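# Gently close both cupboard doors with a Stretch robot

## Task

Close both of the cupboard's doors completely, without banging either door open or closed and without the robot toppling or being left leaning; the doors must stay shut by themselves, not because the robot holds them, and at the end the robot must release and back away from them.

## Robot and tools

Robot: a Hello Robot Stretch 3, one arm. It has a two-wheel differential base (0.33 m long, 0.34 m wide), a lift that raises the arm along a mast, and a telescoping arm that sticks out to the robot's RIGHT side. The gripper cannot reach forward on its own; you move it forward by driving the base. Turning in place pivots about the point midway between the drive wheels, 0.05 m behind the front edge. With the arm pulled in and the wrist folded, a turn sweeps a 0.28 m radius; an unfolded, level wrist reaches past that circle.

Frames: the base frame has its origin on the floor between the drive wheels, x forward, y left, z up. hand_pose is reported in it, at the point where the closed fingertips meet (with all wrist joints at 0: hand x up, y back toward the mast, z to the rear). Odometry is the base frame as it was at the start of the scene; heading is positive to the left, -3.142 to 3.142.

Tool execute_actions: argument actions is a list holding zero or one action; an empty list just reports state and pictures. An action may contain base, joints, or both, plus optional contact_limits; the motions start together and may finish at different times. base takes exactly one key: translate_m, a relative drive in metres from the current position (positive forward, -1 to 1; no sideways motion), or rotate_rad, a relative turn in radians (positive counter-clockwise/left, -3.2 to 3.2). joints is one dict of absolute targets by name: lift_m 0 to 1.1 (arm height); arm_m 0 to 0.52 (extension); wrist_yaw_rad -1.345 to 4.42 (0 along the arm, positive toward the front, 3.0 folded over the base); wrist_pitch_rad -1.57 to 0.451 (negative tips fingers down); wrist_roll_rad -2.911 to 2.911; gripper_m -0.089 to 0.179 (bigger is wider; the real fingertip gap is somewhat less, zero below 0.007); head_pan_rad -3.953 to 1.73 (0 forward, -1.57 looks along the arm); head_tilt_rad -1.53 to 0.419 (negative down). Joints you omit may keep pushing toward an earlier target. contact_limits accepts only arm_m: a motor effort percentage (1 to 100) at which the arm motion halts with contact_stop; lower is gentler, too low stops instantly, and values above the maximum get capped. cameras: list from head_camera, nav_camera, wrist_camera, all; omitted/null/all gives all, [] gives none. Unknown keys or values out of range reject the whole call. An action runs at most 15 s. A reported stop cancels the remaining motion calls in that reply.

wait: seconds 0 to 10; commands nothing and returns the same report. zoom_image: camera plus region [x0,y0,x1,y1] in pixels of that camera's latest full image, at most 504x504. finished_scene: scene number (1 or 2); irreversible, reports success and gives the next task.

Results: base_status and joint_status per motion: done, off_target (stopped short, maybe still pushing), contact_stop, time_out, torque_fault. After the last three the target is dropped; arm or lift after a contact stop go slack until commanded again. on_its_own covers uncommanded joints (held at = target, not position). motor_effort in percent, peak in brackets; readings are noisy and biased. base_tilt in degrees (forward/right positive, fixed offset up to ~4). turned_by_wheels and turned_by_imu give the turn since the last result. lidar_m: 12 distances from the base origin, 30 degree sectors starting straight ahead and going counter-clockwise (4th left, 7th behind, 10th right), plane 0.17 m high, '-' means nothing seen. wrist_depth_mm and head_depth_mm: 7x7 grids of median depth (head picture is sideways). Camera calibration K and T_world_to_cam map base frame to camera frame.

Speed: base is fast only with arm stowed (lift_m<0.30, arm_m<0.03, wrist_yaw_rad>2.54); otherwise 0.10 m/s and 0.63 rad/s. Fold or unfold the wrist only with lift_m 0.32 to 0.95, wrist_pitch_rad -0.4, roll near 0; when yaw is below -0.4 keep pitch at -0.5 or lower.

Cautions: push doors slowly with a low arm contact limit so they are not slammed. Pushing with the gripper more than about 0.45 m off the floor against something fixed can tip the robot; a second push after a contact stop tips it more easily. Do not drive while hooked on or pushing something immovable; if the base snags, reverse the last move in small steps, pull the gripper free, and lower lift_m to about 0.2 if still tilted. Wrist servos that strain for several seconds shut off for 10 s. When done, release, retract and drive clear so nothing holds the doors.

Each tool is called as name([rows], argument=value, ...), one row to a line, values as JSON.

## Session

execute_actions(actions=[])

Scene clock: 0.00 s.
base_odometry: x=+0.000 y=+0.000 heading=+0.000 (m, m, rad; odometry frame)
turned_by_wheels: +0.000 (rad since the last result)
turned_by_imu: +0.000 (rad since the last result)
base_tilt: forward=-0.6 right=+0.5 (deg)
lidar_m: 1.91 1.54 2.42 2.20 1.39 1.79 1.60 1.35 1.34 1.50 2.39 2.99
head_depth_mm: 1831 2368 3087 3103 3094 3083 2475 / 1834 2345 3336 3347 3312 3284 2436 / 1820 2618 3658 3639 3597 3552 2441 / 1822 2611 3737 3683 3687 3549 2479 / 1820 2647 3334 3319 3255 3181 2473 / 1808 2652 3001 2934 2832 1957 1946 / 1806 2647 2687 2672 2318 2227 2164
base_status: not commanded
joint_positions: lift_m=+0.550 arm_m=-0.002 wrist_yaw_rad=+2.893 wrist_pitch_rad=-0.528 wrist_roll_rad=+0.015 gripper_m=+0.037 head_pan_rad=-0.005 head_tilt_rad=+0.008
joint_status: not commanded
motor_effort: left_wheel=+0 right_wheel=+0 lift_m=+35 arm_m=+0 wrist_yaw_rad=+0 wrist_pitch_rad=+4 wrist_roll_rad=+0 gripper_m=+0 head_pan_rad=+0 head_tilt_rad=+1 (%)
hand_pose: x=+0.0302 y=+0.0595 z=+0.5386 quat_wxyz=(+0.269, +0.705, +0.097, +0.649) (m; base frame)
wrist_depth_mm: - - - - - - - / - - - - - - - / - - - - - - - / 956 - 974 984 - - - / 811 800 850 855 856 907 920 / 711 733 710 733 772 778 800 / 636 635 666 663 667 691 694
pictures: head_camera (sideways: a quarter turn clockwise sets it upright), nav_camera (sideways: a quarter turn counterclockwise sets it upright), wrist_camera
Images, in order (width x height): head_camera 896x504, nav_camera 672x504, wrist_camera 644x364.

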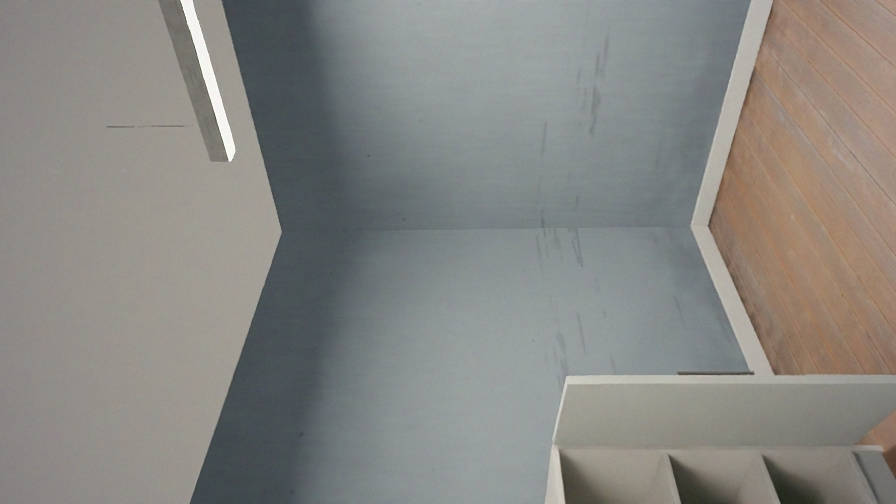

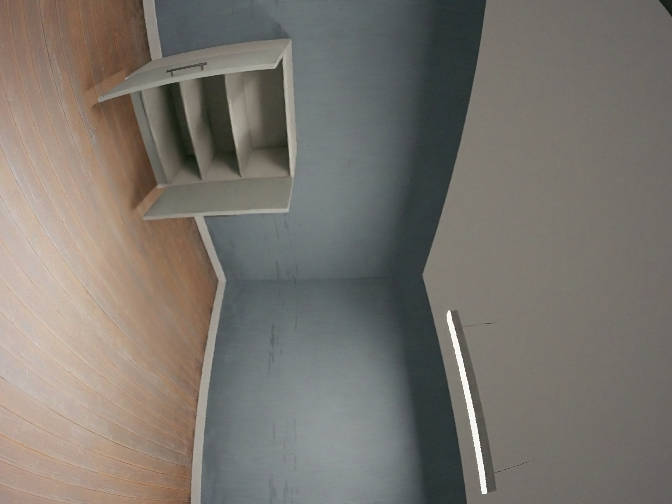

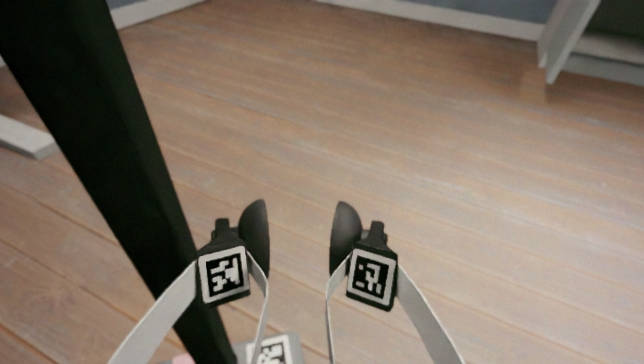

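execute_actions([
  {"joints":{"head_pan_rad":0.45,"head_tilt_rad":-0.4}},
], cameras=["head_camera"])

Scene clock: 1.13 s.
base_odometry: x=+0.000 y=+0.000 heading=+0.000 (m, m, rad; odometry frame)
turned_by_wheels: +0.000 (rad since the last result)
turned_by_imu: +0.000 (rad since the last result)
base_tilt: forward=-0.6 right=+0.5 (deg)
lidar_m: 1.91 1.54 2.41 2.20 1.39 1.79 1.60 1.35 1.34 1.50 2.38 2.99
head_depth_mm: 2632 2832 3061 3239 2427 1819 1446 / 2489 2686 2099 2138 2230 1824 1450 / 2400 2527 2465 2581 2445 1835 1458 / 2289 2448 2542 2740 2412 1814 1453 / 2216 2357 2455 2569 2364 1834 1464 / 2126 2232 2056 1955 2267 1840 1463 / 2033 2127 2275 2425 2476 1852 1475
base_status: not commanded
joint_positions: lift_m=+0.550 arm_m=-0.002 wrist_yaw_rad=+2.893 wrist_pitch_rad=-0.528 wrist_roll_rad=+0.015 gripper_m=+0.037 head_pan_rad=+0.443 head_tilt_rad=-0.394
joint_status: all done
motor_effort: left_wheel=+1(1) right_wheel=+0(0) lift_m=+35(35) arm_m=-1(0) wrist_yaw_rad=+0(0) wrist_pitch_rad=+4(4) wrist_roll_rad=+0(0) gripper_m=+0(0) head_pan_rad=+4(36) head_tilt_rad=-1(18) (%)
hand_pose: x=+0.0302 y=+0.0595 z=+0.5386 quat_wxyz=(+0.269, +0.705, +0.097, +0.649) (m; base frame)
wrist_depth_mm: - - - - - - - / - - - - - - - / - - - - - - - / 939 - 984 988 - - - / 831 788 896 837 891 885 889 / 714 719 711 722 781 767 775 / 639 657 657 651 667 671 704
pictures: head_camera (sideways: a quarter turn clockwise sets it upright)
camera_calibration (this result's frames):
head_camera: T_world_to_cam=[[-0.307828, -0.147779, -0.939895, 1.2395], [-0.444638, 0.895698, 0.00479541, 0.00511314], [0.841153, 0.419389, -0.341429, 0.392194], [0, 0, 0, 1]] pos_world=[0.053931, 0.0141096, 1.29888]
Images, in order (width x height): head_camera 896x504.

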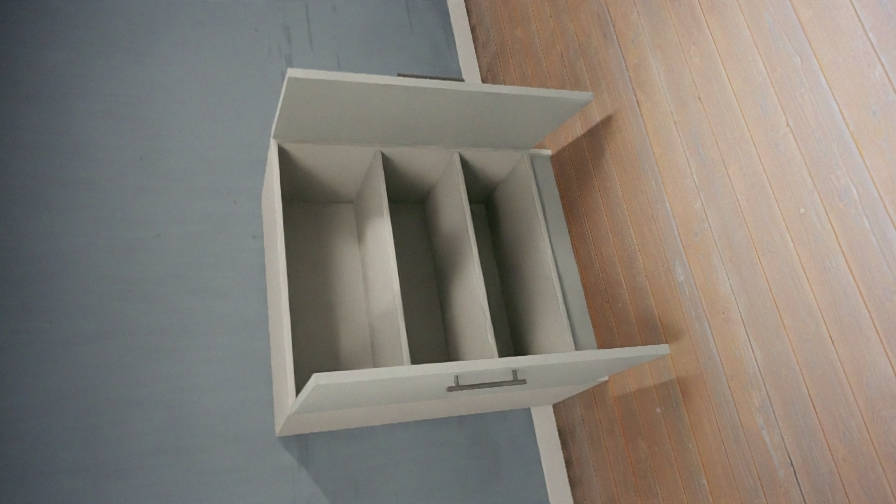

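execute_actions([
  {"joints":{"lift_m":0.27,"gripper_m":0.0}},
], cameras=[])

execute_actions([
  {"base":{"translate_m":1.0}},
], cameras=[])

execute_actions([
  {"base":{"translate_m":0.95}},
], cameras=[])

execute_actions([
  {"base":{"rotate_rad":2.46},"joints":{"head_pan_rad":-1.3,"head_tilt_rad":-0.9}},
], cameras=[])

execute_actions([
  {"joints":{"lift_m":0.4,"wrist_pitch_rad":-0.4}},
], cameras=["head_camera","nav_camera"])

Scene clock: 5.70 s.
base_odometry: x=+0.000 y=+0.000 heading=+0.000 (m, m, rad; odometry frame)
turned_by_wheels: +0.000 (rad since the last result)
turned_by_imu: +0.000 (rad since the last result)
base_tilt: forward=-0.6 right=+0.6 (deg)
lidar_m: 1.91 1.55 2.41 2.20 1.39 1.79 1.59 1.35 1.34 1.51 2.38 2.99
head_depth_mm: 2637 2858 3023 3237 2422 1814 1449 / 2520 2702 2075 2134 2217 1815 1455 / 2379 2555 2475 2585 2476 1816 1458 / 2270 2418 2562 2701 2433 1824 1451 / 2214 2349 2443 2575 2330 1835 1464 / 2109 2233 2070 1965 2247 1846 1463 / 2028 2149 2276 2419 2496 1844 1470
base_status: not commanded
joint_positions: lift_m=+0.270 arm_m=-0.002 wrist_yaw_rad=+2.893 wrist_pitch_rad=-0.528 wrist_roll_rad=+0.015 gripper_m=+0.000 head_pan_rad=+0.443 head_tilt_rad=-0.395
joint_status: all done
motor_effort: left_wheel=+0(0) right_wheel=+0(0) lift_m=+30(31) arm_m=-1(2) wrist_yaw_rad=+0(0) wrist_pitch_rad=+4(4) wrist_roll_rad=+0(0) gripper_m=-2(79) head_pan_rad=+4(4) head_tilt_rad=-2(2) (%)
hand_pose: x=+0.0302 y=+0.0595 z=+0.2590 quat_wxyz=(+0.269, +0.705, +0.097, +0.649) (m; base frame)
wrist_depth_mm: - - - - - - - / - 834 853 875 920 946 979 / 645 687 699 707 734 745 760 / 538 - 561 574 593 609 618 / 482 - - - 501 511 521 / - - - - 436 446 448 / - - - 379 385 389 399
pictures: none
No camera images: the call's "cameras" was empty. Leave "cameras" out to get every camera's image.

Scene clock: 10.73 s.
base_odometry: x=+1.000 y=+0.000 heading=+0.000 (m, m, rad; odometry frame)
turned_by_wheels: +0.000 (rad since the last result)
turned_by_imu: +0.004 (rad since the last result)
base_tilt: forward=-0.5 right=+0.6 (deg)
lidar_m: 2.17 0.95 0.95 0.95 2.57 2.14 2.43 2.02 2.00 2.22 2.23 2.22
head_depth_mm: 1890 2023 2221 2393 2433 1820 1450 / 1823 1944 2087 2247 2345 1811 1456 / 1736 1852 1976 2154 2262 1814 1456 / 1657 1763 1836 1166 1291 1441 1419 / 1597 1688 1729 1644 1769 1713 1462 / 1528 1616 1679 1696 1776 1668 1459 / 1480 1554 1623 1678 1703 1669 1466
base_status: done
joint_positions: lift_m=+0.270 arm_m=-0.002 wrist_yaw_rad=+2.893 wrist_pitch_rad=-0.528 wrist_roll_rad=+0.015 gripper_m=+0.000 head_pan_rad=+0.443 head_tilt_rad=-0.396
joint_status: not commanded
motor_effort: left_wheel=+0(11) right_wheel=+0(6) lift_m=+29(30) arm_m=-1(0) wrist_yaw_rad=+0(1) wrist_pitch_rad=+4(4) wrist_roll_rad=+0(0) gripper_m=-2(1) head_pan_rad=+3(4) head_tilt_rad=-2(2) (%)
hand_pose: x=+0.0302 y=+0.0595 z=+0.2590 quat_wxyz=(+0.269, +0.705, +0.097, +0.649) (m; base frame)
wrist_depth_mm: - - - - - - - / - 824 876 888 911 958 957 / 646 667 674 704 722 735 761 / 550 - 576 584 604 597 601 / 481 - - - 504 509 522 / - - - - 438 438 458 / - - - 382 388 390 400
pictures: none
No camera images: the call's "cameras" was empty. Leave "cameras" out to get every camera's image.

Scene clock: 15.67 s.
base_odometry: x=+1.950 y=+0.000 heading=+0.000 (m, m, rad; odometry frame)
turned_by_wheels: +0.000 (rad since the last result)
turned_by_imu: +0.004 (rad since the last result)
base_tilt: forward=-0.6 right=+0.6 (deg)
lidar_m: 1.41 1.17 0.55 0.38 1.16 2.98 3.20 2.63 2.62 1.82 1.50 1.50
head_depth_mm: 1217 1310 1409 1520 1682 1748 1451 / 1155 1248 1335 1440 1579 1688 1441 / 1109 1185 1270 1370 1486 1622 1461 / 1062 1136 1208 1292 1403 1519 1461 / 1026 1086 1151 1239 1326 1432 1460 / 984 1037 1103 1176 1263 1358 1421 / 949 998 1063 1122 1205 1287 1370
base_status: done
joint_positions: lift_m=+0.270 arm_m=-0.002 wrist_yaw_rad=+2.893 wrist_pitch_rad=-0.528 wrist_roll_rad=+0.015 gripper_m=+0.000 head_pan_rad=+0.443 head_tilt_rad=-0.396
joint_status: not commanded
motor_effort: left_wheel=-1(10) right_wheel=+0(6) lift_m=+30(30) arm_m=-1(1) wrist_yaw_rad=+0(0) wrist_pitch_rad=+4(4) wrist_roll_rad=+0(0) gripper_m=-2(2) head_pan_rad=+3(3) head_tilt_rad=-2(2) (%)
hand_pose: x=+0.0302 y=+0.0595 z=+0.2590 quat_wxyz=(+0.269, +0.705, +0.097, +0.649) (m; base frame)
wrist_depth_mm: - 392 437 582 - - 904 / - 610 463 805 933 931 951 / 663 654 625 699 724 721 755 / 539 - 558 590 586 601 627 / 482 - - - 502 514 519 / - - - - 443 444 456 / - - - 382 380 385 397
pictures: none
No camera images: the call's "cameras" was empty. Leave "cameras" out to get every camera's image.

Scene clock: 18.57 s.
base_odometry: x=+1.950 y=+0.000 heading=+2.460 (m, m, rad; odometry frame)
turned_by_wheels: +2.460 (rad since the last result)
turned_by_imu: +2.444 (rad since the last result)
base_tilt: forward=-0.6 right=+0.6 (deg)
lidar_m: 1.16 2.98 2.71 2.62 2.11 1.55 1.50 1.55 1.20 0.78 0.39 0.38
head_depth_mm: 982 1125 1311 1580 1446 1270 1129 / 1010 1157 1360 1600 1448 1269 1127 / 871 1074 1333 1592 1453 1270 1141 / 621 669 785 952 1197 1276 1135 / 649 551 626 728 868 1075 1135 / 1112 476 523 591 665 830 1133 / 1158 443 449 497 579 1257 1141
base_status: done
joint_positions: lift_m=+0.270 arm_m=-0.002 wrist_yaw_rad=+2.893 wrist_pitch_rad=-0.528 wrist_roll_rad=+0.015 gripper_m=+0.000 head_pan_rad=-1.293 head_tilt_rad=-0.889
joint_status: all done
motor_effort: left_wheel=-3(13) right_wheel=+3(11) lift_m=+30(29) arm_m=-1(1) wrist_yaw_rad=+0(0) wrist_pitch_rad=+4(4) wrist_roll_rad=+0(0) gripper_m=-2(2) head_pan_rad=-4(43) head_tilt_rad=-4(24) (%)
hand_pose: x=+0.0302 y=+0.0595 z=+0.2590 quat_wxyz=(+0.269, +0.705, +0.097, +0.649) (m; base frame)
wrist_depth_mm: - - - - - - - / - 836 874 903 898 958 - / 660 696 682 711 719 728 778 / 539 - 570 585 594 613 609 / 479 - - - 500 514 518 / - - - - 438 445 457 / - - - 385 385 386 399
pictures: none
No camera images: the call's "cameras" was empty. Leave "cameras" out to get every camera's image.

Scene clock: 20.57 s.
base_odometry: x=+1.950 y=+0.000 heading=+2.460 (m, m, rad; odometry frame)
turned_by_wheels: +0.000 (rad since the last result)
turned_by_imu: +0.000 (rad since the last result)
base_tilt: forward=-0.6 right=+0.5 (deg)
lidar_m: 1.15 2.99 2.71 2.62 2.11 1.55 1.50 1.55 1.20 0.78 0.39 0.38
head_depth_mm: 986 1123 1307 1567 1440 1269 1122 / 1016 1154 1358 1590 1454 1270 1141 / 876 1071 1332 1590 1454 1271 1165 / 622 669 784 950 1196 1275 1137 / 649 552 628 730 867 1071 1134 / 1108 476 523 590 665 832 1133 / 1160 442 447 497 579 1260 1142
base_status: not commanded
joint_positions: lift_m=+0.400 arm_m=-0.002 wrist_yaw_rad=+2.893 wrist_pitch_rad=-0.420 wrist_roll_rad=+0.015 gripper_m=+0.000 head_pan_rad=-1.293 head_tilt_rad=-0.889
joint_status: all done
motor_effort: left_wheel=-3(3) right_wheel=+3(3) lift_m=+40(43) arm_m=+0(1) wrist_yaw_rad=+0(1) wrist_pitch_rad=+8(8) wrist_roll_rad=+0(0) gripper_m=-1(2) head_pan_rad=-4(4) head_tilt_rad=-4(4) (%)
hand_pose: x=+0.0339 y=+0.0739 z=+0.4121 quat_wxyz=(+0.233, +0.709, +0.059, +0.663) (m; base frame)
wrist_depth_mm: - - - - - - - / - - - - - - - / - - - - - - - / 834 879 876 905 918 970 957 / 712 - 763 - 760 768 787 / 606 - 630 - 647 649 657 / 530 524 564 546 546 561 589
pictures: head_camera (sideways: a quarter turn clockwise sets it upright), nav_camera (sideways: a quarter turn counterclockwise sets it upright)
camera_calibration (this result's frames):
head_camera: T_world_to_cam=[[-0.20631, 0.717511, -0.665293, 0.880851], [0.957776, 0.287233, 0.0127673, -0.0138144], [0.200255, -0.634567, -0.746473, 0.92307], [0, 0, 0, 1]] pos_world=[0.0101105, -0.0423024, 1.27525]
nav_camera: T_world_to_cam=[[0.171389, -0.723631, 0.668568, -0.818742], [-0.961816, -0.269881, -0.045545, 0.118444], [0.213392, -0.635234, -0.742255, 0.928193], [0, 0, 0, 1]] pos_world=[0.0561753, 0.0291183, 1.24174]
Images, in order (width x height): head_camera 896x504, nav_camera 672x504.

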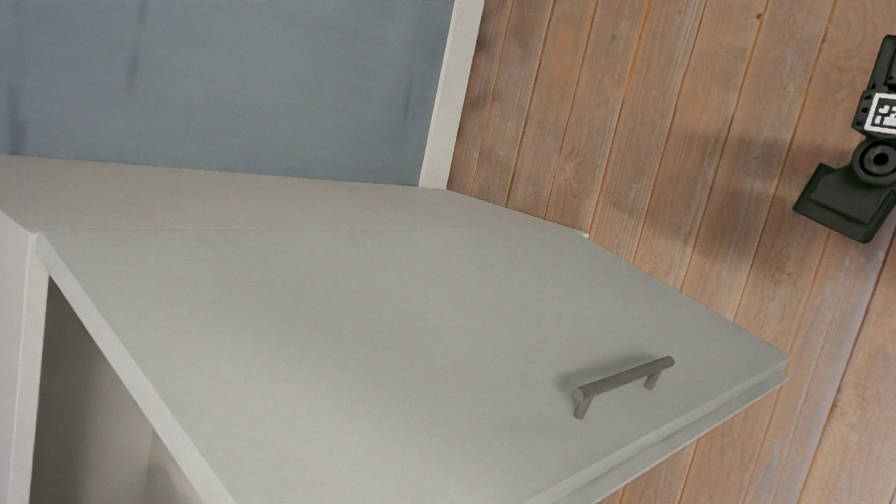

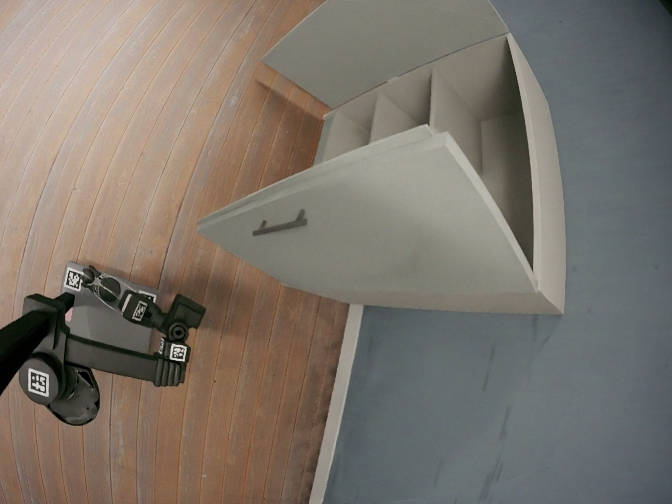

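execute_actions([
  {"joints":{"wrist_yaw_rad":0.0}},
], cameras=[])

execute_actions([
  {"joints":{"lift_m":0.3,"arm_m":0.1,"wrist_pitch_rad":-0.2},"base":{"translate_m":0.5}},
], cameras=["head_camera"])

Scene clock: 23.47 s.
base_odometry: x=+1.950 y=+0.000 heading=+2.460 (m, m, rad; odometry frame)
turned_by_wheels: +0.000 (rad since the last result)
turned_by_imu: +0.000 (rad since the last result)
base_tilt: forward=-0.6 right=+0.6 (deg)
lidar_m: 1.15 2.99 2.72 2.62 2.11 1.55 1.50 1.55 1.20 0.79 0.39 0.38
head_depth_mm: 982 1125 1313 1570 1451 1269 1125 / 1011 1158 1360 1591 1461 1259 1141 / 877 1076 1319 1590 1448 1284 1133 / 620 669 783 948 1199 1267 1131 / 648 552 628 726 866 1075 1132 / 1111 476 523 591 665 829 1136 / 1156 442 447 497 580 1260 1138
base_status: not commanded
joint_positions: lift_m=+0.400 arm_m=-0.002 wrist_yaw_rad=+0.002 wrist_pitch_rad=-0.420 wrist_roll_rad=+0.015 gripper_m=+0.000 head_pan_rad=-1.293 head_tilt_rad=-0.889
joint_status: all done
motor_effort: left_wheel=-3(3) right_wheel=+3(2) lift_m=+40(40) arm_m=-1(1) wrist_yaw_rad=-1(1) wrist_pitch_rad=+8(8) wrist_roll_rad=+0(0) gripper_m=-1(2) head_pan_rad=-4(4) head_tilt_rad=-4(3) (%)
hand_pose: x=-0.0210 y=-0.3675 z=+0.4121 quat_wxyz=(+0.687, +0.147, -0.696, -0.148) (m; base frame)
wrist_depth_mm: 298 399 799 874 842 878 859 / 301 410 883 939 945 943 932 / 308 427 909 - - 986 - / 319 442 817 905 946 949 968 / 326 461 708 - 751 778 808 / 337 472 607 - 660 653 667 / 348 529 535 549 569 564 573
pictures: none
No camera images: the call's "cameras" was empty. Leave "cameras" out to get every camera's image.

Scene clock: 29.70 s.
base_odometry: x=+1.562 y=+0.315 heading=+2.460 (m, m, rad; odometry frame)
turned_by_wheels: +0.000 (rad since the last result)
turned_by_imu: +0.001 (rad since the last result)
base_tilt: forward=-0.6 right=+0.6 (deg)
lidar_m: 2.79 2.51 2.71 2.61 2.72 2.07 2.00 1.64 0.63 0.46 0.86 0.68
head_depth_mm: 641 474 561 707 951 1244 1124 / 993 464 539 665 877 1228 - / 1024 496 537 652 836 1148 1106 / 1052 1143 1001 1254 1406 1274 1130 / 1092 1156 1293 1259 1415 1272 1132 / 1077 1118 1213 1352 1439 1277 1141 / 901 980 1040 1144 1256 1280 1138
base_status: done
joint_positions: lift_m=+0.300 arm_m=+0.100 wrist_yaw_rad=-0.002 wrist_pitch_rad=-0.222 wrist_roll_rad=+0.015 gripper_m=+0.000 head_pan_rad=-1.293 head_tilt_rad=-0.889
joint_status: all done
motor_effort: left_wheel=-3(7) right_wheel=+3(16) lift_m=+30(33) arm_m=+4(3) wrist_yaw_rad=+1(18) wrist_pitch_rad=+9(9) wrist_roll_rad=+0(0) gripper_m=-2(4) head_pan_rad=-4(4) head_tilt_rad=-4(5) (%)
hand_pose: x=-0.0219 y=-0.4893 z=+0.3589 quat_wxyz=(+0.698, +0.077, -0.708, -0.080) (m; base frame)
wrist_depth_mm: 103 113 128 148 177 220 291 / 109 118 136 159 193 244 785 / 114 125 143 171 210 274 860 / 120 132 154 186 232 312 946 / 126 140 162 - 261 360 841 / 132 149 167 - 304 436 678 / 159 157 196 250 345 540 556
pictures: head_camera (sideways: a quarter turn clockwise sets it upright)
camera_calibration (this result's frames):
head_camera: T_world_to_cam=[[-0.206237, 0.717532, -0.665293, 0.88085], [0.957805, 0.287136, 0.0127673, -0.0138146], [0.20019, -0.634587, -0.746473, 0.92307], [0, 0, 0, 1]] pos_world=[0.0101062, -0.0423028, 1.27525]
Images, in order (width x height): head_camera 896x504.

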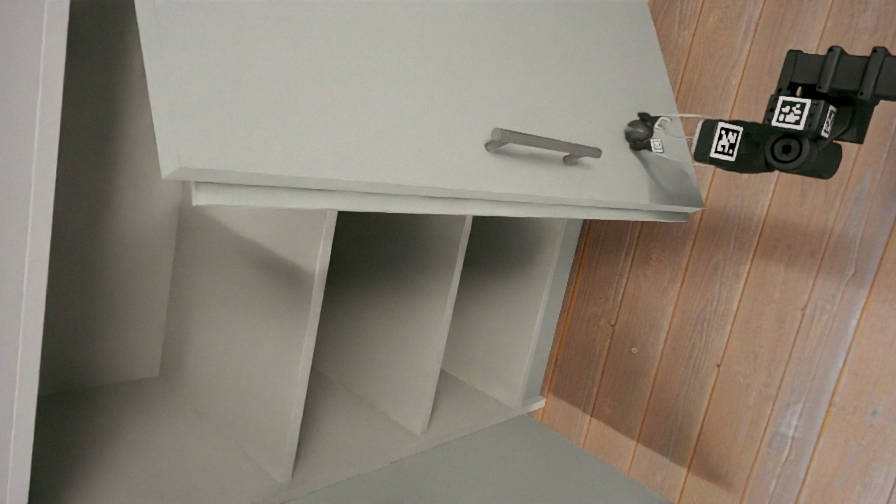

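execute_actions([
  {"joints":{"arm_m":0.2}},
], cameras=[])

execute_actions([
  {"joints":{"arm_m":0.29}},
], cameras=[])

execute_actions([
  {"joints":{"arm_m":0.33}},
], cameras=["head_camera"])

Scene clock: 31.93 s.
base_odometry: x=+1.562 y=+0.315 heading=+2.460 (m, m, rad; odometry frame)
turned_by_wheels: +0.000 (rad since the last result)
turned_by_imu: +0.000 (rad since the last result)
base_tilt: forward=-0.6 right=+0.6 (deg)
lidar_m: 2.78 2.51 2.71 2.62 2.72 2.06 2.00 1.64 0.68 0.59 0.86 0.67
head_depth_mm: 594 569 672 824 1059 1286 1130 / 612 569 675 825 1024 - 1128 / 621 575 676 831 1069 1270 1127 / 1048 1105 974 1225 1406 1264 1134 / 1084 1156 1296 1256 1403 1275 1140 / 1078 1117 1210 1344 1434 1287 1131 / 898 983 1040 1151 1260 1282 1139
base_status: not commanded
joint_positions: lift_m=+0.300 arm_m=+0.200 wrist_yaw_rad=-0.001 wrist_pitch_rad=-0.222 wrist_roll_rad=+0.015 gripper_m=+0.000 head_pan_rad=-1.293 head_tilt_rad=-0.889
joint_status: all done
motor_effort: left_wheel=-3(4) right_wheel=+3(3) lift_m=+30(29) arm_m=+3(4) wrist_yaw_rad=+1(2) wrist_pitch_rad=+9(8) wrist_roll_rad=+0(0) gripper_m=-2(3) head_pan_rad=-4(4) head_tilt_rad=-4(4) (%)
hand_pose: x=-0.0218 y=-0.5893 z=+0.3589 quat_wxyz=(+0.698, +0.078, -0.708, -0.080) (m; base frame)
wrist_depth_mm: 119 125 132 143 154 168 184 / 126 132 141 153 165 183 201 / 133 140 152 164 180 199 219 / 141 149 162 176 195 216 244 / 151 160 172 - 216 240 274 / 162 173 182 - 240 271 316 / 173 185 210 234 267 308 530
pictures: none
No camera images: the call's "cameras" was empty. Leave "cameras" out to get every camera's image.

Scene clock: 34.10 s.
base_odometry: x=+1.562 y=+0.315 heading=+2.460 (m, m, rad; odometry frame)
turned_by_wheels: +0.000 (rad since the last result)
turned_by_imu: -0.012 (rad since the last result)
base_tilt: forward=-0.8 right=+0.3 (deg)
lidar_m: 2.78 2.52 2.72 2.62 2.71 2.07 2.00 1.67 0.72 0.69 0.87 0.68
head_depth_mm: 595 656 763 914 1133 1268 1127 / 611 674 792 955 1136 1250 1136 / 630 698 816 1004 1273 1271 1129 / 1055 1141 1014 1234 1406 1271 1132 / 1083 1165 1019 1270 1421 1278 1137 / 1089 1134 1240 1349 1444 1287 1135 / 925 1007 1036 1173 1269 1286 1142
base_status: not commanded
joint_positions: lift_m=+0.300 arm_m=+0.288 wrist_yaw_rad=+0.023 wrist_pitch_rad=-0.246 wrist_roll_rad=+0.015 gripper_m=+0.000 head_pan_rad=-1.293 head_tilt_rad=-0.889
joint_status: all done
on_its_own: arm_m is at rest, and its effort (+22) is outside its rest range (-14 to +14); wrist_yaw_rad is at rest, and its effort (-15) is outside its rest range (-12 to +12)
motor_effort: left_wheel=+0(7) right_wheel=+0(7) lift_m=+29(29) arm_m=+22(26) wrist_yaw_rad=-15(17) wrist_pitch_rad=+18(19) wrist_roll_rad=+0(0) gripper_m=-6(6) head_pan_rad=-4(4) head_tilt_rad=-4(4) (%)
hand_pose: x=-0.0160 y=-0.6755 z=+0.3531 quat_wxyz=(+0.698, +0.095, -0.706, -0.080) (m; base frame)
wrist_depth_mm: 135 135 135 135 134 134 134 / 144 144 144 143 144 144 143 / 155 155 154 154 154 154 154 / 168 168 167 168 167 167 166 / 182 182 178 179 182 182 181 / 200 201 204 208 200 199 198 / 227 223 221 221 221 219 220
pictures: none
No camera images: the call's "cameras" was empty. Leave "cameras" out to get every camera's image.

Scene clock: 36.73 s.
base_odometry: x=+1.562 y=+0.315 heading=+2.460 (m, m, rad; odometry frame)
turned_by_wheels: +0.000 (rad since the last result)
turned_by_imu: +0.002 (rad since the last result)
base_tilt: forward=-0.6 right=+0.5 (deg)
lidar_m: 2.79 2.51 2.71 2.62 2.72 2.08 1.99 1.66 0.72 0.69 0.87 0.67
head_depth_mm: 592 653 762 913 1138 1266 1124 / 605 672 789 955 1148 1225 1135 / 618 701 812 996 1279 1261 1132 / 1050 1141 996 1217 1395 1275 1134 / 1080 1147 1285 1257 1405 1274 1133 / 1087 1117 1239 1353 1435 1276 1135 / 920 1004 1048 1166 1273 1284 1137
base_status: not commanded
joint_positions: lift_m=+0.300 arm_m=+0.282 wrist_yaw_rad=+0.018 wrist_pitch_rad=-0.227 wrist_roll_rad=+0.015 gripper_m=+0.000 head_pan_rad=-1.293 head_tilt_rad=-0.892
joint_status: arm_m contact_stop (moved -0.006 of +0.042)
on_its_own: arm_m is slack since a contact_stop, until your next command for it (your +0.330 is given up); wrist_yaw_rad is at rest, and its effort (-13) is outside its rest range (-12 to +12)
motor_effort: left_wheel=+4(12) right_wheel=-6(7) lift_m=+29(29) arm_m=-1(29) wrist_yaw_rad=-13(21) wrist_pitch_rad=+11(59) wrist_roll_rad=+0(0) gripper_m=-3(7) head_pan_rad=-4(5) head_tilt_rad=-3(4) (%)
hand_pose: x=-0.0170 y=-0.6708 z=+0.3577 quat_wxyz=(+0.698, +0.086, -0.707, -0.075) (m; base frame)
wrist_depth_mm: 138 138 138 138 138 138 139 / 147 147 147 147 147 148 147 / 158 158 158 159 159 158 158 / 171 170 170 170 171 170 171 / 186 184 182 182 185 185 185 / 201 202 198 210 202 202 202 / 225 222 221 223 222 222 222
pictures: head_camera (sideways: a quarter turn clockwise sets it upright)
camera_calibration (this result's frames):
head_camera: T_world_to_cam=[[-0.206519, 0.719494, -0.663082, 0.877972], [0.957917, 0.286758, 0.0128074, -0.0138674], [0.199359, -0.632533, -0.748437, 0.925628], [0, 0, 0, 1]] pos_world=[0.0100695, -0.0422283, 1.27512]
Images, in order (width x height): head_camera 896x504.

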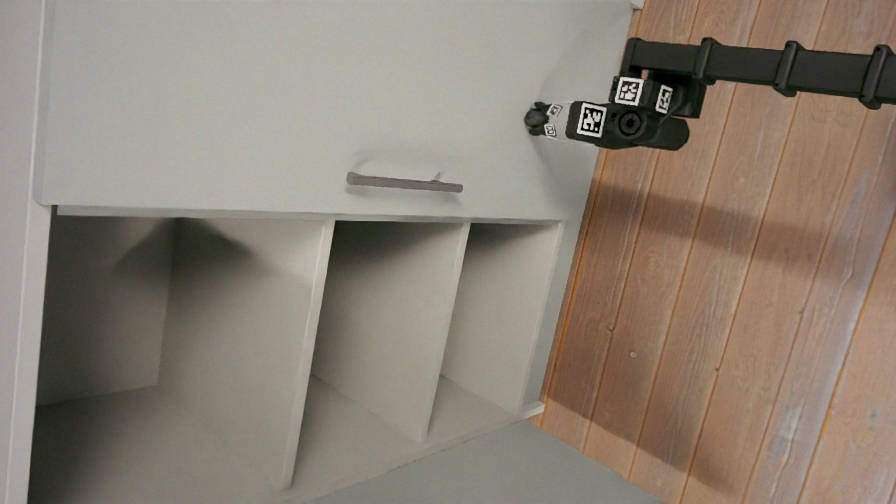

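execute_actions([
  {"joints":{"arm_m":0,"lift_m":0.35,"wrist_pitch_rad":-0.4,"wrist_yaw_rad":2.9}},
], cameras=[])

execute_actions([
  {"joints":{"lift_m":0.27},"base":{"rotate_rad":0.2}},
], cameras=[])

execute_actions([
  {"base":{"translate_m":0.85},"joints":{"head_pan_rad":-1.7}},
], cameras=[])

execute_actions([
  {"joints":{"lift_m":0.34},"base":{"rotate_rad":-0.19}},
], cameras=[])

execute_actions([
  {"joints":{"wrist_yaw_rad":0}},
], cameras=["head_camera"])

Scene clock: 40.50 s.
base_odometry: x=+1.562 y=+0.315 heading=+2.460 (m, m, rad; odometry frame)
turned_by_wheels: +0.000 (rad since the last result)
turned_by_imu: +0.000 (rad since the last result)
base_tilt: forward=-0.6 right=+0.6 (deg)
lidar_m: 2.78 2.51 2.72 2.62 2.72 2.07 1.99 1.66 0.72 0.69 0.87 0.68
head_depth_mm: 592 651 761 914 1143 1271 1126 / 605 674 790 958 1208 1267 1142 / 618 700 810 997 1278 1266 1161 / 1051 1140 999 1217 1399 1274 1138 / 1085 1148 1282 1262 1415 1272 1132 / 1083 1108 1240 1349 1435 1278 1139 / 921 1001 1050 1165 1275 1277 1140
base_status: not commanded
joint_positions: lift_m=+0.350 arm_m=+0.000 wrist_yaw_rad=+2.898 wrist_pitch_rad=-0.411 wrist_roll_rad=+0.015 gripper_m=+0.000 head_pan_rad=-1.293 head_tilt_rad=-0.892
joint_status: all done
motor_effort: left_wheel=+0(5) right_wheel=+0(6) lift_m=+40(43) arm_m=-4(4) wrist_yaw_rad=+1(11) wrist_pitch_rad=+4(10) wrist_roll_rad=+0(0) gripper_m=-2(3) head_pan_rad=-4(4) head_tilt_rad=-3(2) (%)
hand_pose: x=+0.0331 y=+0.0733 z=+0.3641 quat_wxyz=(+0.228, +0.709, +0.058, +0.664) (m; base frame)
wrist_depth_mm: - - - - - - - / - - - - - - - / 927 987 - - - - - / 784 785 827 831 853 890 854 / 639 - 683 - 700 711 712 / 547 537 582 - 588 603 596 / 479 - - 489 499 517 524
pictures: none
No camera images: the call's "cameras" was empty. Leave "cameras" out to get every camera's image.

Scene clock: 42.13 s.
base_odometry: x=+1.562 y=+0.315 heading=+2.660 (m, m, rad; odometry frame)
turned_by_wheels: +0.200 (rad since the last result)
turned_by_imu: +0.199 (rad since the last result)
base_tilt: forward=-0.6 right=+0.6 (deg)
lidar_m: 2.51 3.13 2.63 2.62 2.41 2.00 1.99 1.41 0.69 0.69 0.75 0.68
head_depth_mm: 606 665 766 908 1111 1261 1124 / 1036 1092 900 1003 1219 1260 1130 / 1090 1142 994 1245 1397 1270 1146 / 1110 1143 1321 1430 1430 1270 1128 / 954 1050 1189 1394 1457 1266 1132 / 825 918 1025 1163 1383 1281 1134 / 734 803 884 986 1109 1263 1139
base_status: done
joint_positions: lift_m=+0.270 arm_m=+0.000 wrist_yaw_rad=+2.898 wrist_pitch_rad=-0.412 wrist_roll_rad=+0.015 gripper_m=+0.000 head_pan_rad=-1.293 head_tilt_rad=-0.892
joint_status: all done
motor_effort: left_wheel=-3(10) right_wheel=+3(6) lift_m=+29(36) arm_m=-4(4) wrist_yaw_rad=+1(1) wrist_pitch_rad=+5(5) wrist_roll_rad=+0(0) gripper_m=-2(2) head_pan_rad=-4(4) head_tilt_rad=-3(3) (%)
hand_pose: x=+0.0330 y=+0.0732 z=+0.2841 quat_wxyz=(+0.228, +0.709, +0.058, +0.664) (m; base frame)
wrist_depth_mm: - - - - - - - / - - - - - - - / 784 851 882 890 902 909 983 / 643 661 670 697 698 729 766 / 525 - 570 - 581 588 593 / 472 - - - 486 495 508 / - - - 418 421 427 430
pictures: none
No camera images: the call's "cameras" was empty. Leave "cameras" out to get every camera's image.

Scene clock: 46.73 s.
base_odometry: x=+0.809 y=+0.709 heading=+2.659 (m, m, rad; odometry frame)
turned_by_wheels: +0.000 (rad since the last result)
turned_by_imu: +0.003 (rad since the last result)
base_tilt: forward=-0.6 right=+0.5 (deg)
lidar_m: 1.68 1.69 2.44 2.42 2.74 2.83 2.83 1.09 0.45 1.33 1.49 1.96
head_depth_mm: 964 920 813 745 775 1244 1118 / 1165 1317 1519 1481 1281 1204 1136 / 1171 1360 1614 1693 1457 1269 1160 / 1191 1374 1625 1704 1462 1269 1163 / 1197 1385 1646 1707 1452 1277 1135 / 1204 1401 1664 1714 1463 1280 1134 / 1216 1412 1686 1717 1468 1282 1138
base_status: done
joint_positions: lift_m=+0.270 arm_m=+0.000 wrist_yaw_rad=+2.899 wrist_pitch_rad=-0.412 wrist_roll_rad=+0.015 gripper_m=+0.000 head_pan_rad=-1.693 head_tilt_rad=-0.892
joint_status: all done
motor_effort: left_wheel=-3(10) right_wheel=+2(9) lift_m=+30(30) arm_m=-4(5) wrist_yaw_rad=+1(1) wrist_pitch_rad=+5(5) wrist_roll_rad=+0(0) gripper_m=-2(2) head_pan_rad=-4(33) head_tilt_rad=-4(3) (%)
hand_pose: x=+0.0329 y=+0.0732 z=+0.2841 quat_wxyz=(+0.228, +0.709, +0.058, +0.664) (m; base frame)
wrist_depth_mm: - - - - - - - / - - - - - - - / 782 844 869 888 914 939 944 / 639 674 668 687 695 728 733 / 531 - 580 - 577 588 594 / 467 - - - 493 496 497 / - - - 414 424 425 438
pictures: none
No camera images: the call's "cameras" was empty. Leave "cameras" out to get every camera's image.

Scene clock: 48.20 s.
base_odometry: x=+0.809 y=+0.709 heading=+2.470 (m, m, rad; odometry frame)
turned_by_wheels: -0.190 (rad since the last result)
turned_by_imu: -0.189 (rad since the last result)
base_tilt: forward=-0.6 right=+0.5 (deg)
lidar_m: 1.95 1.68 2.47 2.42 2.55 2.92 2.82 1.21 0.45 0.79 1.38 1.90
head_depth_mm: 1175 446 513 1532 1451 1263 1133 / 633 617 646 678 894 1246 1142 / 976 1066 1177 1235 1366 1243 1161 / 1185 1377 1632 1710 1457 1274 1167 / 1177 1348 1598 1714 1463 1272 1140 / 1161 1337 1575 1715 1460 1274 1138 / 1155 1323 1559 1709 1469 1287 1137
base_status: done
joint_positions: lift_m=+0.340 arm_m=+0.000 wrist_yaw_rad=+2.899 wrist_pitch_rad=-0.413 wrist_roll_rad=+0.015 gripper_m=+0.000 head_pan_rad=-1.693 head_tilt_rad=-0.892
joint_status: all done
motor_effort: left_wheel=+4(13) right_wheel=-3(8) lift_m=+40(44) arm_m=-4(4) wrist_yaw_rad=+1(1) wrist_pitch_rad=+5(5) wrist_roll_rad=+0(0) gripper_m=-2(2) head_pan_rad=-4(4) head_tilt_rad=-4(3) (%)
hand_pose: x=+0.0329 y=+0.0732 z=+0.3537 quat_wxyz=(+0.228, +0.709, +0.058, +0.664) (m; base frame)
wrist_depth_mm: - - - - - - - / - - - - - - - / 931 980 - - - - - / 752 788 812 806 825 853 858 / 631 - 661 - 678 698 696 / 545 534 - - 577 591 599 / 477 - - 482 494 491 506
pictures: none
No camera images: the call's "cameras" was empty. Leave "cameras" out to get every camera's image.

Scene clock: 50.67 s.
base_odometry: x=+0.809 y=+0.709 heading=+2.470 (m, m, rad; odometry frame)
turned_by_wheels: +0.000 (rad since the last result)
turned_by_imu: +0.000 (rad since the last result)
base_tilt: forward=-0.7 right=+0.6 (deg)
lidar_m: 1.95 1.68 2.47 2.42 2.54 2.93 2.83 1.21 0.45 0.79 1.38 1.90
head_depth_mm: 1177 447 513 1525 1446 1259 1126 / 634 618 646 680 890 1246 1140 / 975 1064 1174 1231 1375 1251 1159 / 1189 1374 1626 1710 1456 1292 1117 / 1174 1352 1596 1708 1459 1272 1136 / 1167 1336 1583 1728 1463 1282 1132 / 1154 1321 1553 1718 1465 1281 1138
base_status: not commanded
joint_positions: lift_m=+0.340 arm_m=+0.000 wrist_yaw_rad=+0.002 wrist_pitch_rad=-0.413 wrist_roll_rad=+0.015 gripper_m=+0.000 head_pan_rad=-1.693 head_tilt_rad=-0.892
joint_status: all done
motor_effort: left_wheel=+4(4) right_wheel=-3(3) lift_m=+40(40) arm_m=-4(5) wrist_yaw_rad=-2(1) wrist_pitch_rad=+5(5) wrist_roll_rad=+0(0) gripper_m=-2(2) head_pan_rad=-3(4) head_tilt_rad=-3(3) (%)
hand_pose: x=-0.0210 y=-0.3703 z=+0.3537 quat_wxyz=(+0.687, +0.145, -0.697, -0.145) (m; base frame)
wrist_depth_mm: - - 994 - 674 297 196 / - - - - 614 295 193 / 946 - - - 587 290 191 / 765 776 780 828 567 281 207 / 627 644 663 - 643 278 653 / 539 548 550 - 557 274 601 / 467 484 478 487 486 343 500
pictures: head_camera (sideways: a quarter turn clockwise sets it upright)
camera_calibration (this result's frames):
head_camera: T_world_to_cam=[[0.0898394, 0.743136, -0.663082, 0.876164], [0.993988, -0.108738, 0.0128074, -0.0140875], [-0.0625844, -0.660246, -0.748437, 0.927226], [0, 0, 0, 1]] pos_world=[-0.00668138, -0.0404428, 1.27512]
Images, in order (width x height): head_camera 896x504.

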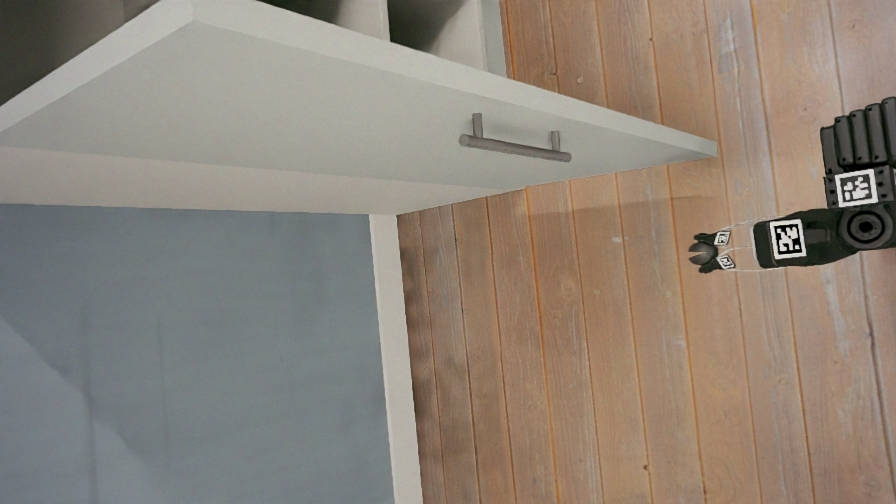

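execute_actions([
  {"joints":{"lift_m":0.3,"arm_m":0.26,"wrist_pitch_rad":-0.2,"wrist_yaw_rad":-0.3},"base":{"translate_m":-0.42}},
], cameras=["head_camera"])

execute_actions([
  {"joints":{"arm_m":0.36}},
], cameras=[])

execute_actions([
  {"joints":{"arm_m":0.43}},
], cameras=[])

execute_actions([
  {"joints":{"arm_m":0.475},"contact_limits":{"arm_m":20}},
], cameras=["head_camera"])

Scene clock: 56.50 s.
base_odometry: x=+1.137 y=+0.448 heading=+2.470 (m, m, rad; odometry frame)
turned_by_wheels: +0.000 (rad since the last result)
turned_by_imu: +0.000 (rad since the last result)
base_tilt: forward=-0.6 right=+0.6 (deg)
lidar_m: 2.37 2.07 2.52 2.46 2.55 2.49 2.41 1.87 0.64 0.64 1.38 1.89
head_depth_mm: 773 896 1067 1330 1440 1269 1127 / 758 867 1052 1303 1446 1268 1138 / 592 641 754 936 1322 1268 1129 / 608 676 805 992 1232 1248 1131 / 643 720 865 1083 1399 1274 1132 / 667 764 932 1248 1461 1270 1137 / 696 830 1549 1717 1462 1278 1141
base_status: done
joint_positions: lift_m=+0.300 arm_m=+0.260 wrist_yaw_rad=-0.298 wrist_pitch_rad=-0.222 wrist_roll_rad=+0.015 gripper_m=+0.000 head_pan_rad=-1.693 head_tilt_rad=-0.892
joint_status: all done
motor_effort: left_wheel=+5(6) right_wheel=-3(10) lift_m=+30(36) arm_m=+3(5) wrist_yaw_rad=-1(6) wrist_pitch_rad=+9(10) wrist_roll_rad=+0(0) gripper_m=-2(3) head_pan_rad=-4(4) head_tilt_rad=-4(3) (%)
hand_pose: x=-0.0932 y=-0.6385 z=+0.3589 quat_wxyz=(+0.678, -0.028, -0.711, -0.182) (m; base frame)
wrist_depth_mm: 172 161 150 140 131 123 433 / 187 174 159 148 139 130 470 / 202 187 171 159 147 141 523 / 224 204 186 170 158 155 583 / 247 224 205 - 170 557 824 / 279 249 224 210 182 628 692 / 317 283 245 219 197 549 558
pictures: head_camera (sideways: a quarter turn clockwise sets it upright)
camera_calibration (this result's frames):
head_camera: T_world_to_cam=[[0.0898394, 0.743136, -0.663082, 0.876164], [0.993988, -0.108738, 0.0128074, -0.0140875], [-0.0625844, -0.660246, -0.748437, 0.927226], [0, 0, 0, 1]] pos_world=[-0.00668138, -0.0404428, 1.27512]
Images, in order (width x height): head_camera 896x504.

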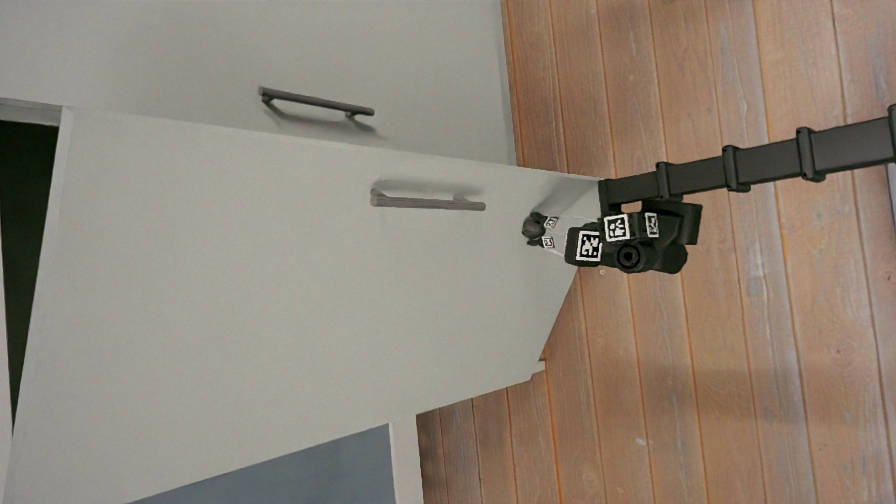

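Scene clock: 58.47 s.
base_odometry: x=+1.137 y=+0.448 heading=+2.470 (m, m, rad; odometry frame)
turned_by_wheels: +0.000 (rad since the last result)
turned_by_imu: +0.000 (rad since the last result)
base_tilt: forward=-0.6 right=+0.6 (deg)
lidar_m: 2.37 2.07 2.52 2.45 2.55 2.50 2.41 1.87 0.75 0.75 1.38 1.90
head_depth_mm: 774 893 1066 1325 1434 1264 1123 / 672 832 1031 1296 1446 1265 1126 / 667 754 888 1090 1394 1267 1131 / 676 770 918 1114 1373 1272 1131 / 680 787 936 1158 1436 1269 1133 / 693 807 964 1279 1467 1273 1132 / 709 840 1549 1724 1472 1287 1141
base_status: not commanded
joint_positions: lift_m=+0.300 arm_m=+0.360 wrist_yaw_rad=-0.300 wrist_pitch_rad=-0.222 wrist_roll_rad=+0.015 gripper_m=+0.000 head_pan_rad=-1.693 head_tilt_rad=-0.892
joint_status: all done
motor_effort: left_wheel=+5(5) right_wheel=-3(3) lift_m=+30(29) arm_m=+3(5) wrist_yaw_rad=+0(2) wrist_pitch_rad=+9(9) wrist_roll_rad=+0(0) gripper_m=-2(2) head_pan_rad=-4(4) head_tilt_rad=-3(3) (%)
hand_pose: x=-0.0937 y=-0.7383 z=+0.3589 quat_wxyz=(+0.678, -0.028, -0.711, -0.183) (m; base frame)
wrist_depth_mm: 139 139 139 139 139 139 140 / 147 148 149 149 149 149 152 / 157 158 158 159 160 160 363 / 170 170 171 172 172 172 412 / 184 184 182 - 186 187 461 / 200 202 202 - 203 208 611 / 220 221 222 224 225 519 560
pictures: none
No camera images: the call's "cameras" was empty. Leave "cameras" out to get every camera's image.

Scene clock: 60.17 s.
base_odometry: x=+1.137 y=+0.448 heading=+2.470 (m, m, rad; odometry frame)
turned_by_wheels: +0.000 (rad since the last result)
turned_by_imu: +0.000 (rad since the last result)
base_tilt: forward=-0.6 right=+0.6 (deg)
lidar_m: 2.37 2.07 2.53 2.46 2.55 2.49 2.41 1.86 0.85 0.84 1.38 1.89
head_depth_mm: 773 900 1072 1323 1437 1261 1125 / 749 866 1055 1301 1443 1269 1128 / 731 846 1001 1236 1451 1270 1126 / 727 843 1000 1185 1410 1274 1132 / 725 838 988 1218 1430 1272 1131 / 724 833 987 1294 1467 1280 1133 / 720 849 1549 1723 1471 1280 1138
base_status: not commanded
joint_positions: lift_m=+0.300 arm_m=+0.430 wrist_yaw_rad=-0.301 wrist_pitch_rad=-0.222 wrist_roll_rad=+0.015 gripper_m=+0.000 head_pan_rad=-1.693 head_tilt_rad=-0.892
joint_status: all done
motor_effort: left_wheel=+4(4) right_wheel=-3(3) lift_m=+30(30) arm_m=+4(2) wrist_yaw_rad=+1(1) wrist_pitch_rad=+9(9) wrist_roll_rad=+0(0) gripper_m=-2(2) head_pan_rad=-4(4) head_tilt_rad=-3(3) (%)
hand_pose: x=-0.0940 y=-0.8082 z=+0.3589 quat_wxyz=(+0.678, -0.029, -0.711, -0.183) (m; base frame)
wrist_depth_mm: 122 127 134 142 152 164 211 / 129 134 142 152 163 176 236 / 136 142 151 163 176 191 257 / 144 152 163 176 191 209 289 / 155 164 174 - 210 231 327 / 167 176 184 - 233 314 374 / 178 189 211 233 257 361 514
pictures: none
No camera images: the call's "cameras" was empty. Leave "cameras" out to get every camera's image.

Scene clock: 62.07 s.
base_odometry: x=+1.137 y=+0.448 heading=+2.470 (m, m, rad; odometry frame)
turned_by_wheels: +0.000 (rad since the last result)
turned_by_imu: +0.003 (rad since the last result)
base_tilt: forward=-0.6 right=+0.6 (deg)
lidar_m: 2.37 2.07 2.52 2.45 2.56 2.49 2.41 1.86 0.88 0.85 1.38 1.90
head_depth_mm: 772 894 1070 1322 1447 1264 1125 / 762 888 1051 1308 1447 1270 1126 / 755 873 1031 1270 1454 1269 1129 / 748 862 1024 1206 1417 1276 1128 / 737 851 1007 1233 1434 1276 1130 / 729 842 988 1344 1461 1280 1138 / 724 870 1561 1724 1468 1285 1137
base_status: not commanded
joint_positions: lift_m=+0.300 arm_m=+0.454 wrist_yaw_rad=-0.309 wrist_pitch_rad=-0.232 wrist_roll_rad=+0.015 gripper_m=+0.000 head_pan_rad=-1.694 head_tilt_rad=-0.892
joint_status: arm_m contact_stop (moved +0.024 of +0.045)
on_its_own: arm_m is slack since a contact_stop, until your next command for it (your +0.475 is given up)
motor_effort: left_wheel=+1(14) right_wheel=-2(23) lift_m=+30(29) arm_m=-1(21) wrist_yaw_rad=+6(8) wrist_pitch_rad=+13(17) wrist_roll_rad=+0(0) gripper_m=-3(2) head_pan_rad=-4(4) head_tilt_rad=-3(3) (%)
contact_limits: arm_m 20 (drawing in: default 25, maximum 40; extending or still: default 32, maximum 53)
hand_pose: x=-0.0956 y=-0.8312 z=+0.3564 quat_wxyz=(+0.676, -0.028, -0.711, -0.189) (m; base frame)
wrist_depth_mm: 114 119 129 139 152 167 185 / 120 127 137 149 163 181 203 / 127 135 146 160 178 198 226 / 135 144 157 172 193 219 249 / 143 154 167 - 215 245 284 / 154 165 179 - 239 276 331 / 165 179 205 231 271 319 386
pictures: head_camera (sideways: a quarter turn clockwise sets it upright)
camera_calibration (this result's frames):
head_camera: T_world_to_cam=[[0.0900221, 0.743114, -0.663082, 0.876163], [0.993961, -0.108982, 0.0128074, -0.0140873], [-0.0627467, -0.660231, -0.748437, 0.927227], [0, 0, 0, 1]] pos_world=[-0.00669132, -0.0404397, 1.27512]
Images, in order (width x height): head_camera 896x504.

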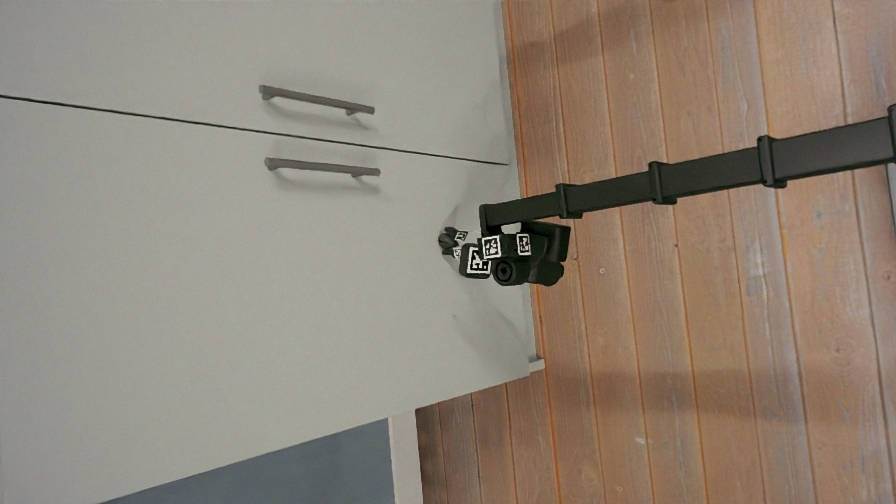

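execute_actions([
  {"joints":{"arm_m":0}},
], cameras=["head_camera"])

finished_scene(scene=1)

Scene clock: 66.93 s.
base_odometry: x=+1.137 y=+0.448 heading=+2.470 (m, m, rad; odometry frame)
turned_by_wheels: +0.000 (rad since the last result)
turned_by_imu: +0.000 (rad since the last result)
base_tilt: forward=-0.6 right=+0.6 (deg)
lidar_m: 2.37 2.07 2.52 2.45 2.55 2.49 2.41 1.86 0.88 0.85 1.38 1.90
head_depth_mm: 774 896 1072 1325 1442 1262 1124 / 764 888 1049 1301 1445 1270 1147 / 755 874 1031 1283 1450 1270 1166 / 748 861 1019 1251 1460 1271 1130 / 739 849 1006 1233 1437 1277 1127 / 731 842 996 1335 1472 1280 1136 / 725 871 1552 1716 1468 1279 1141
base_status: not commanded
joint_positions: lift_m=+0.300 arm_m=+0.000 wrist_yaw_rad=-0.301 wrist_pitch_rad=-0.222 wrist_roll_rad=+0.015 gripper_m=+0.000 head_pan_rad=-1.694 head_tilt_rad=-0.892
joint_status: all done
motor_effort: left_wheel=+1(2) right_wheel=-1(2) lift_m=+30(30) arm_m=-4(5) wrist_yaw_rad=+1(6) wrist_pitch_rad=+8(12) wrist_roll_rad=+0(0) gripper_m=-2(3) head_pan_rad=-4(4) head_tilt_rad=-3(4) (%)
hand_pose: x=-0.0939 y=-0.3789 z=+0.3589 quat_wxyz=(+0.678, -0.029, -0.711, -0.183) (m; base frame)
wrist_depth_mm: 465 492 540 576 644 685 - / 496 527 574 629 670 754 - / 543 559 600 680 714 - - / 920 596 641 722 810 - - / 754 702 745 - 842 850 867 / 618 611 619 - 656 665 672 / 507 519 524 536 538 542 559
pictures: head_camera (sideways: a quarter turn clockwise sets it upright)
camera_calibration (this result's frames):
head_camera: T_world_to_cam=[[0.0900222, 0.743114, -0.663082, 0.876163], [0.993961, -0.108982, 0.0128074, -0.0140873], [-0.0627468, -0.660231, -0.748437, 0.927227], [0, 0, 0, 1]] pos_world=[-0.00669133, -0.0404397, 1.27512]
Images, in order (width x height): head_camera 896x504.

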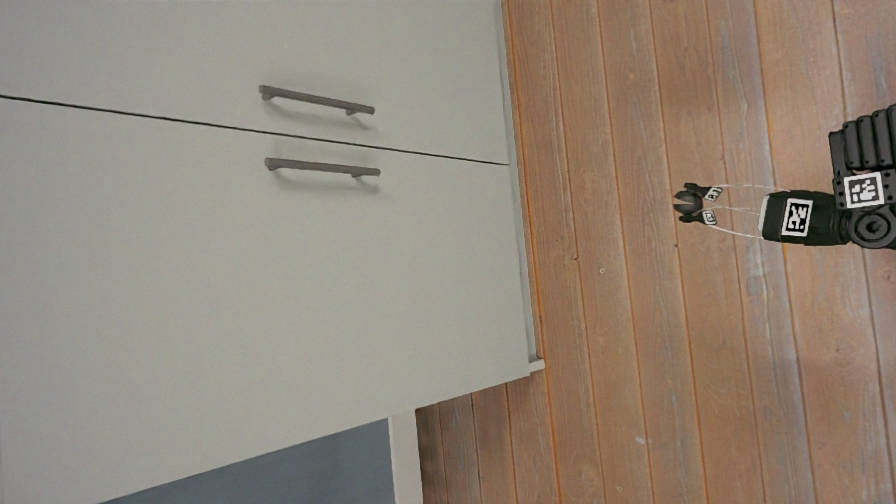

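The scene is finished: the task was done.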